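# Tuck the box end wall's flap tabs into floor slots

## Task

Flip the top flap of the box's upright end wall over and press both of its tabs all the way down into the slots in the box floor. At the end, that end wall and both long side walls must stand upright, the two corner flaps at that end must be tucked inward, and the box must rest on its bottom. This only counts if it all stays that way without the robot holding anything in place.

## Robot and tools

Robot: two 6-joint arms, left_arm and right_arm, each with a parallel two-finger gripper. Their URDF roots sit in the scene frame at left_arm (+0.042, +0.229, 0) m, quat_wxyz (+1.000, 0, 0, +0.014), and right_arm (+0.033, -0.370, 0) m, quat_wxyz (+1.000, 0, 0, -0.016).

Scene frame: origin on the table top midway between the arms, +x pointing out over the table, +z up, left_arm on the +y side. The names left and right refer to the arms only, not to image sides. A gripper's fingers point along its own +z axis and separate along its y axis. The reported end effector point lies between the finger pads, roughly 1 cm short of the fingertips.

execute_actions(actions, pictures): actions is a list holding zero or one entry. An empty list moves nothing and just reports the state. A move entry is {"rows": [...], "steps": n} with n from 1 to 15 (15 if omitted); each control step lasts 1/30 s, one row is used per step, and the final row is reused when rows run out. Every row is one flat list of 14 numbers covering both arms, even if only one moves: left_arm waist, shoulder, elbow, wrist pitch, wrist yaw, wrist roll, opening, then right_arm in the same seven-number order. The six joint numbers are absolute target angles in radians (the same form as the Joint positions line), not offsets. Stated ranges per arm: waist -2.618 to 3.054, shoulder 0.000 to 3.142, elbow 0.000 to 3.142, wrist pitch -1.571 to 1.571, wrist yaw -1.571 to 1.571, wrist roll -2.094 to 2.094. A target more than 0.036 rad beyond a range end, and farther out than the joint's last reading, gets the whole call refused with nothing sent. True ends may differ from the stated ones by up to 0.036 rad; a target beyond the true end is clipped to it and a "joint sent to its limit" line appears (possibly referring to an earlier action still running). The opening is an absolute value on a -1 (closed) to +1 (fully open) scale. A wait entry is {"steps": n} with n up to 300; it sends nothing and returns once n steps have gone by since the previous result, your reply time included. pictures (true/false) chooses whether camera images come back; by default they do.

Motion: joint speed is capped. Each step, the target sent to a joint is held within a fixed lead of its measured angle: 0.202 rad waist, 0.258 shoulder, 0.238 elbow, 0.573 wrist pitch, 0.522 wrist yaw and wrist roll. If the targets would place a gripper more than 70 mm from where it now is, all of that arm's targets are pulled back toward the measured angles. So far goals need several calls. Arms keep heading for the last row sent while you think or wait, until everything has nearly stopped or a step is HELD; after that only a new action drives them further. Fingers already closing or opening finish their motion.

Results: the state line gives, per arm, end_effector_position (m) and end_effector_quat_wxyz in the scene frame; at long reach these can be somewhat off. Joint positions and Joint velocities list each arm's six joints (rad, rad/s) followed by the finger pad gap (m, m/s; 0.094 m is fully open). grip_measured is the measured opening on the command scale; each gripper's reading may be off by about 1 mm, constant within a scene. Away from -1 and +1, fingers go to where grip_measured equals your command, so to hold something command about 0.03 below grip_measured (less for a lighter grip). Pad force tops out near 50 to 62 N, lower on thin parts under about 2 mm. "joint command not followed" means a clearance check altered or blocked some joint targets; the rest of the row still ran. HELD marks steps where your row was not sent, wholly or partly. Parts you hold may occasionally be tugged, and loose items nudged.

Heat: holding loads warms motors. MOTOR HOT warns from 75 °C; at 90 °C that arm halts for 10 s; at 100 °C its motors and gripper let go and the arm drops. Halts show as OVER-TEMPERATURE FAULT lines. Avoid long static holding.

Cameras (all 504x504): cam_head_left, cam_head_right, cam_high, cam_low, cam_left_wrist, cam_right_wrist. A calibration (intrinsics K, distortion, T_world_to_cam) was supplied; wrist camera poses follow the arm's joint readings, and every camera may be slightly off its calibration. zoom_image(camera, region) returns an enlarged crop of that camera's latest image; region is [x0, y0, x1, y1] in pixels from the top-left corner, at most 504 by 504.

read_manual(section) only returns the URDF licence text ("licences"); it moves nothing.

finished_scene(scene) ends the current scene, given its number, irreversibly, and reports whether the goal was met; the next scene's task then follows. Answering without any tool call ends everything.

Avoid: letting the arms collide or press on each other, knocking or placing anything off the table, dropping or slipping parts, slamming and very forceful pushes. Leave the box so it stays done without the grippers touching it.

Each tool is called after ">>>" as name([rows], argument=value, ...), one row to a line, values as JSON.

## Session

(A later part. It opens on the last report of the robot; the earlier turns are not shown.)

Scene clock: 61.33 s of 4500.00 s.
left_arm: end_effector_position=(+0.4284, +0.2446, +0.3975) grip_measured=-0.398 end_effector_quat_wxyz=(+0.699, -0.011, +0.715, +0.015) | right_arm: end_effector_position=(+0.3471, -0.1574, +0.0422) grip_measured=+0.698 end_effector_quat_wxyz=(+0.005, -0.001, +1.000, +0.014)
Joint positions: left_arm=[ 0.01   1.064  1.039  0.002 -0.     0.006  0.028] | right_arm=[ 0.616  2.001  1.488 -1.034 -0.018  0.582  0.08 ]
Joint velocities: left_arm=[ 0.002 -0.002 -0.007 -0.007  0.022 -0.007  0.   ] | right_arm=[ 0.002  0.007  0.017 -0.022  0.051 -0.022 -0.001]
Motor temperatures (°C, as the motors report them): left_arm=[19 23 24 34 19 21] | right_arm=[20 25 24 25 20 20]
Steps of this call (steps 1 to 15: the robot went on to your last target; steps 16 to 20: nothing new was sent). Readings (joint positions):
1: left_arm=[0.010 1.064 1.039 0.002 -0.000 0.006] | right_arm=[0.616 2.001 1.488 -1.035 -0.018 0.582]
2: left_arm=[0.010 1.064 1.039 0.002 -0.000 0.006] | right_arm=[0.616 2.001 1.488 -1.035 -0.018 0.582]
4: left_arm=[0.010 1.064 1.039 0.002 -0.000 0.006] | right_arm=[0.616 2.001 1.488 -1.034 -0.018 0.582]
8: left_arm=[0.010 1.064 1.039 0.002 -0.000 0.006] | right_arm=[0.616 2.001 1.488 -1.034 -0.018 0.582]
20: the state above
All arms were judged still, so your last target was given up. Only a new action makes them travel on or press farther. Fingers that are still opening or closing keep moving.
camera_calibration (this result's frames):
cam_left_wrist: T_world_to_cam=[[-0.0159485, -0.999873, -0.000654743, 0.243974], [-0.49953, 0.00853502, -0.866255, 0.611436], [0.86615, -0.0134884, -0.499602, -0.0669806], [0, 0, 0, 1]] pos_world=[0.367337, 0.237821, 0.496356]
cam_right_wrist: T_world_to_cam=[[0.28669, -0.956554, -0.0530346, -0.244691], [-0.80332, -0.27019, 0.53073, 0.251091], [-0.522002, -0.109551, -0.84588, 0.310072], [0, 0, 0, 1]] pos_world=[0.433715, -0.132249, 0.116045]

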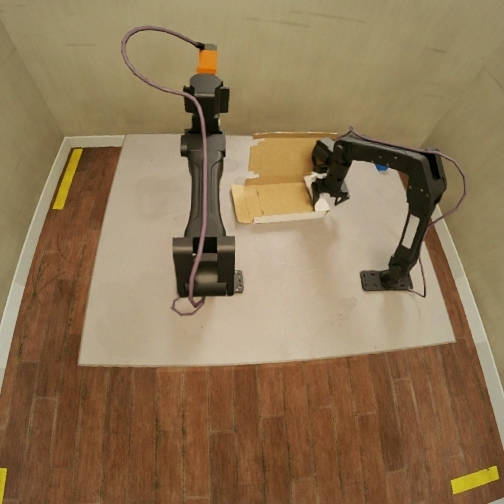

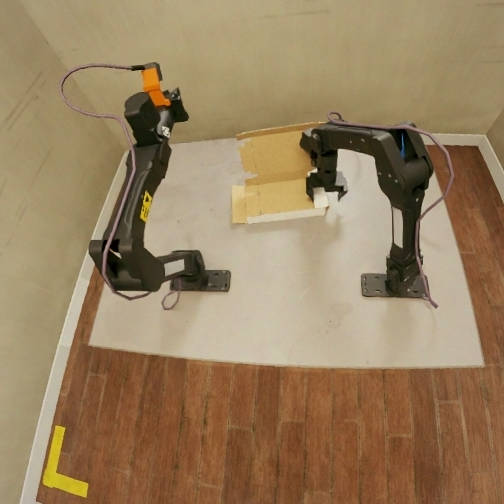

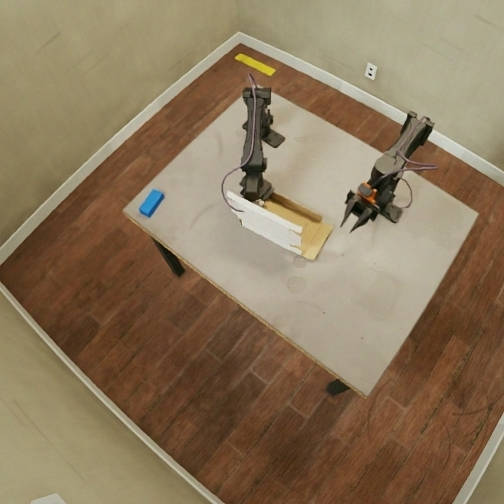

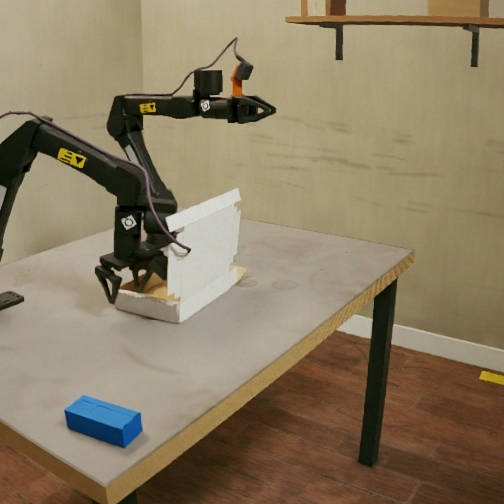

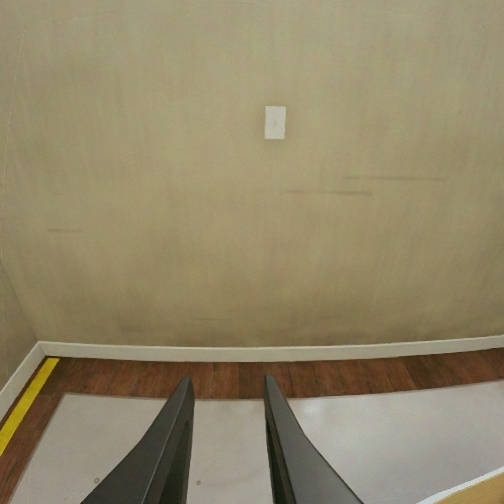

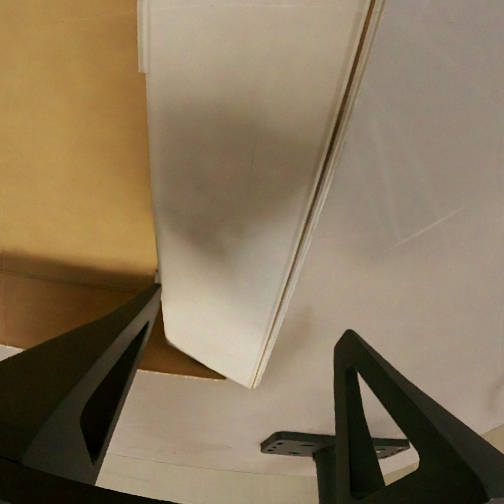

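Flap is angled down; close while pressing lower.

>>> execute_actions([
  {"rows":[[0,1.06,1.04,0,0,0,-0.4,0.613,2.03,1.43,-0.98,0,0.58,-0.9]]},
], pictures=false)

>>> execute_actions([
  {"steps":30},
], pictures=false)

>>> execute_actions([
  {"rows":[[0,1.06,1.04,0,0,0,-0.4,0.613,2.03,1.43,-0.98,0,0.58,0.2]]},
], pictures=false)

>>> execute_actions([
  {"rows":[[0,1.06,1.04,0,0,0,-0.4,0.613,1.93,1.72,-1.33,0,0.58,0.2]]},
], pictures=false)

>>> execute_actions([
  {"steps":20},
])

Scene clock: 70.83 s of 4500.00 s.
left_arm: end_effector_position=(+0.4284, +0.2446, +0.3975) grip_measured=-0.398 end_effector_quat_wxyz=(+0.699, -0.011, +0.715, +0.015) | right_arm: end_effector_position=(+0.3459, -0.1582, +0.0354) grip_measured=-0.887 end_effector_quat_wxyz=(+0.005, -0.001, +1.000, +0.015)
Joint positions: left_arm=[ 0.01   1.064  1.039  0.002 -0.     0.006  0.028] | right_arm=[ 0.616  2.002  1.461 -1.005 -0.018  0.582  0.005]
Joint velocities: left_arm=[ 0.002 -0.002 -0.022 -0.037  0.11  -0.022 -0.   ] | right_arm=[-0.002  0.002 -0.002  0.007 -0.11  -0.007  0.   ]
Motor temperatures (°C, as the motors report them): left_arm=[19 23 24 35 19 21] | right_arm=[20 26 24 24 20 20]
Steps of this call (steps 1 to 90: nothing new was sent; then 6.00 s passed at rest; steps 91 to 105: all 15 steps of this action). Readings (joint positions):
91: left_arm=[0.010 1.064 1.039 0.002 -0.000 0.006] | right_arm=[0.616 2.001 1.484 -1.028 -0.019 0.582]
92: left_arm=[0.010 1.064 1.039 0.002 -0.000 0.006] | right_arm=[0.616 2.001 1.479 -1.017 -0.021 0.582]
94: left_arm=[0.010 1.064 1.039 0.002 -0.000 0.006] | right_arm=[0.616 2.001 1.469 -1.007 -0.022 0.581]
98: left_arm=[0.010 1.064 1.039 0.002 -0.000 0.006] | right_arm=[0.616 2.002 1.461 -1.005 -0.018 0.582]
105: the state above

Scene clock: 71.83 s of 4500.00 s.
left_arm: end_effector_position=(+0.4284, +0.2446, +0.3975) grip_measured=-0.398 end_effector_quat_wxyz=(+0.699, -0.011, +0.715, +0.015) | right_arm: end_effector_position=(+0.3459, -0.1582, +0.0354) grip_measured=-0.887 end_effector_quat_wxyz=(+0.005, -0.001, +1.000, +0.015)
Joint positions: left_arm=[ 0.01   1.064  1.039  0.002 -0.     0.006  0.028] | right_arm=[ 0.616  2.002  1.461 -1.005 -0.018  0.582  0.005]
Joint velocities: left_arm=[ 0.012  0.007 -0.007 -0.066  0.022 -0.037  0.   ] | right_arm=[ 0.002  0.007 -0.007 -0.081 -0.022 -0.022  0.   ]
Motor temperatures (°C, as the motors report them): left_arm=[19 23 24 35 19 21] | right_arm=[20 26 24 24 20 20]
Steps of this call (steps 1 to 15: the robot went on to your last target; steps 16 to 30: nothing new was sent). Readings (joint positions):
1: left_arm=[0.010 1.064 1.039 0.002 -0.000 0.006] | right_arm=[0.616 2.002 1.461 -1.005 -0.018 0.582]
2: left_arm=[0.010 1.064 1.039 0.002 -0.000 0.006] | right_arm=[0.616 2.002 1.461 -1.005 -0.018 0.582]
4: left_arm=[0.010 1.064 1.039 0.002 -0.000 0.006] | right_arm=[0.616 2.002 1.461 -1.005 -0.018 0.582]
8: left_arm=[0.010 1.064 1.039 0.002 -0.000 0.006] | right_arm=[0.616 2.002 1.461 -1.005 -0.018 0.582]
30: the state above
All arms were judged still, so your last target was given up. Only a new action makes them travel on or press farther. Fingers that are still opening or closing keep moving.

Scene clock: 72.33 s of 4500.00 s.
left_arm: end_effector_position=(+0.4284, +0.2446, +0.3975) grip_measured=-0.398 end_effector_quat_wxyz=(+0.699, -0.011, +0.715, +0.015) | right_arm: end_effector_position=(+0.3424, -0.1623, +0.0211) grip_measured=+0.198 end_effector_quat_wxyz=(-0.006, -0.001, +1.000, +0.002)
Joint positions: left_arm=[ 0.01   1.064  1.039  0.002 -0.     0.006  0.028] | right_arm=[ 0.616  2.031  1.444 -0.992 -0.01   0.582  0.056]
Joint velocities: left_arm=[-0.007  0.012  0.002  0.051 -0.066 -0.037  0.   ] | right_arm=[-0.012 -0.002  0.007 -0.022 -0.022  0.007  0.   ]
Motor temperatures (°C, as the motors report them): left_arm=[19 23 24 35 19 21] | right_arm=[20 26 24 24 20 20]
Steps of this call (steps 1 to 15: all 15 steps of this action). Readings (joint positions):
1: left_arm=[0.010 1.064 1.039 0.002 -0.000 0.006] | right_arm=[0.616 2.002 1.461 -1.004 -0.017 0.582]
2: left_arm=[0.010 1.064 1.039 0.002 -0.000 0.006] | right_arm=[0.616 2.005 1.461 -1.002 -0.016 0.582]
4: left_arm=[0.010 1.064 1.039 0.002 -0.000 0.006] | right_arm=[0.616 2.015 1.460 -0.997 -0.013 0.582]
8: left_arm=[0.010 1.064 1.039 0.002 -0.000 0.006] | right_arm=[0.616 2.028 1.446 -0.993 -0.011 0.582]
15: the state above

Scene clock: 72.83 s of 4500.00 s.
left_arm: end_effector_position=(+0.4284, +0.2446, +0.3975) grip_measured=-0.398 end_effector_quat_wxyz=(+0.699, -0.011, +0.715, +0.015) | right_arm: end_effector_position=(+0.3440, -0.1613, +0.1213) grip_measured=+0.198 end_effector_quat_wxyz=(+0.013, -0.001, +1.000, +0.015)
Joint positions: left_arm=[ 0.01   1.064  1.039  0.002 -0.     0.006  0.028] | right_arm=[ 0.616  1.929  1.703 -1.306 -0.01   0.582  0.056]
Joint velocities: left_arm=[-0.002 -0.002  0.002 -0.022 -0.022 -0.022 -0.   ] | right_arm=[-0.002  0.017 -0.002 -0.154  0.066  0.051 -0.001]
Motor temperatures (°C, as the motors report them): left_arm=[19 23 24 35 19 21] | right_arm=[20 26 24 24 20 20]
Steps of this call (steps 1 to 15: all 15 steps of this action). Readings (joint positions):
1: left_arm=[0.010 1.064 1.039 0.002 -0.000 0.006] | right_arm=[0.616 2.031 1.464 -1.023 -0.010 0.582]
2: left_arm=[0.010 1.064 1.039 0.002 -0.000 0.006] | right_arm=[0.616 2.034 1.500 -1.076 -0.010 0.582]
4: left_arm=[0.010 1.064 1.039 0.002 -0.000 0.006] | right_arm=[0.616 2.020 1.586 -1.150 -0.010 0.582]
8: left_arm=[0.010 1.064 1.039 0.002 -0.000 0.006] | right_arm=[0.616 1.950 1.692 -1.235 -0.010 0.582]
15: the state above

Scene clock: 73.50 s of 4500.00 s.
left_arm: end_effector_position=(+0.4284, +0.2446, +0.3975) grip_measured=-0.398 end_effector_quat_wxyz=(+0.699, -0.011, +0.715, +0.015) | right_arm: end_effector_position=(+0.3408, -0.1634, +0.1212) grip_measured=+0.198 end_effector_quat_wxyz=(+0.007, -0.001, +1.000, +0.010)
Joint positions: left_arm=[ 0.01   1.064  1.039  0.002 -0.     0.006  0.028] | right_arm=[ 0.616  1.929  1.703 -1.322 -0.01   0.582  0.056]
Joint velocities: left_arm=[ 0.007 -0.012 -0.017  0.007 -0.051  0.022  0.   ] | right_arm=[ 0.002 -0.012 -0.017  0.066 -0.022 -0.037 -0.001]
Motor temperatures (°C, as the motors report them): left_arm=[19 23 24 35 19 21] | right_arm=[20 26 24 24 20 20]
Steps of this call (steps 1 to 20: the robot went on to your last target). Readings (joint positions):
1: left_arm=[0.010 1.064 1.039 0.002 -0.000 0.006] | right_arm=[0.616 1.929 1.703 -1.310 -0.010 0.582]
2: left_arm=[0.010 1.064 1.039 0.002 -0.000 0.006] | right_arm=[0.616 1.929 1.703 -1.313 -0.010 0.582]
4: left_arm=[0.010 1.064 1.039 0.002 -0.000 0.006] | right_arm=[0.616 1.929 1.703 -1.316 -0.010 0.582]
8: left_arm=[0.010 1.064 1.039 0.002 -0.000 0.006] | right_arm=[0.616 1.929 1.703 -1.320 -0.010 0.582]
20: the state above
camera_calibration (this result's frames):
cam_left_wrist: T_world_to_cam=[[-0.0159485, -0.999873, -0.000654743, 0.243974], [-0.49953, 0.00853502, -0.866255, 0.611436], [0.86615, -0.0134884, -0.499602, -0.0669806], [0, 0, 0, 1]] pos_world=[0.367337, 0.237821, 0.496356]
cam_right_wrist: T_world_to_cam=[[0.286329, -0.957067, -0.0451565, -0.245385], [-0.805477, -0.265965, 0.529594, 0.204106], [-0.518867, -0.115266, -0.847049, 0.371046], [0, 0, 0, 1]] pos_world=[0.427187, -0.137796, 0.19512]

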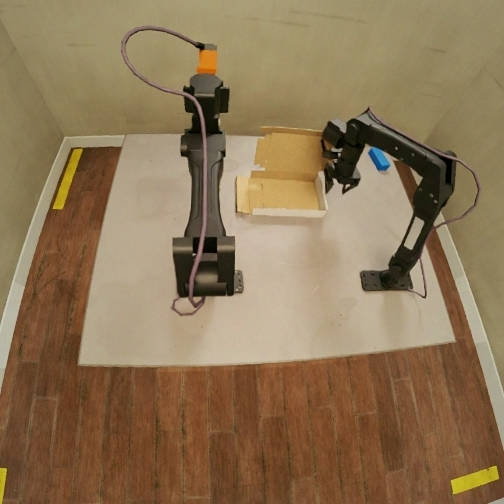

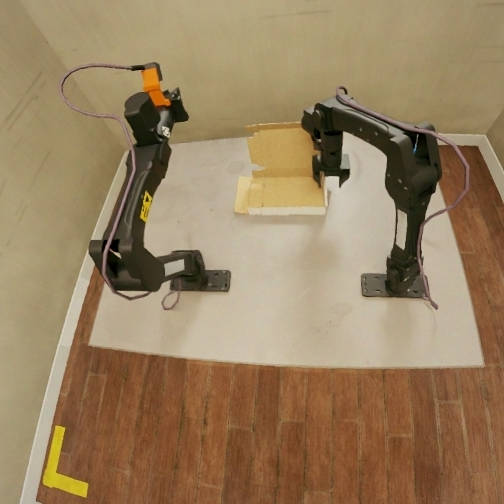

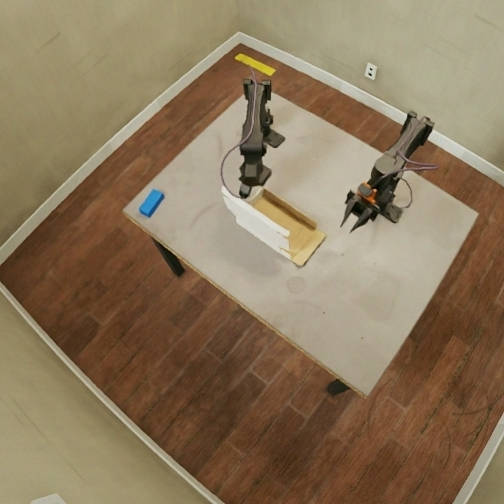

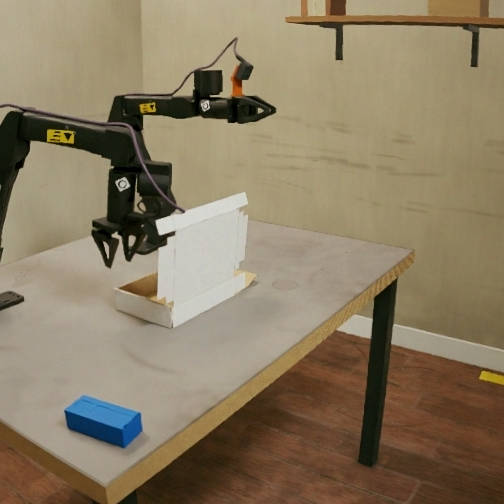

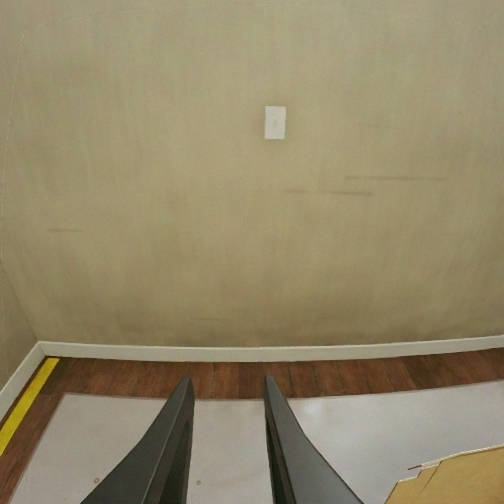

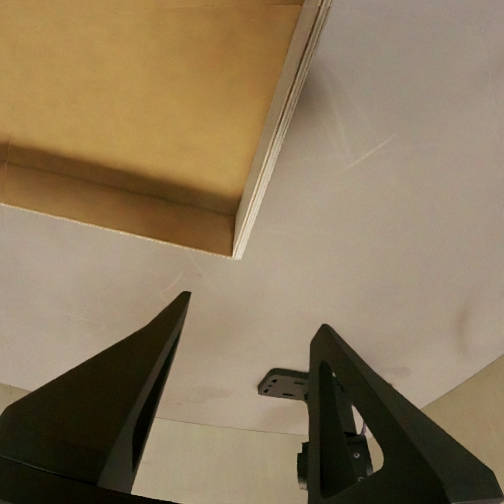

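>>> finished_scene(scene=2)

The scene is finished: the task was done.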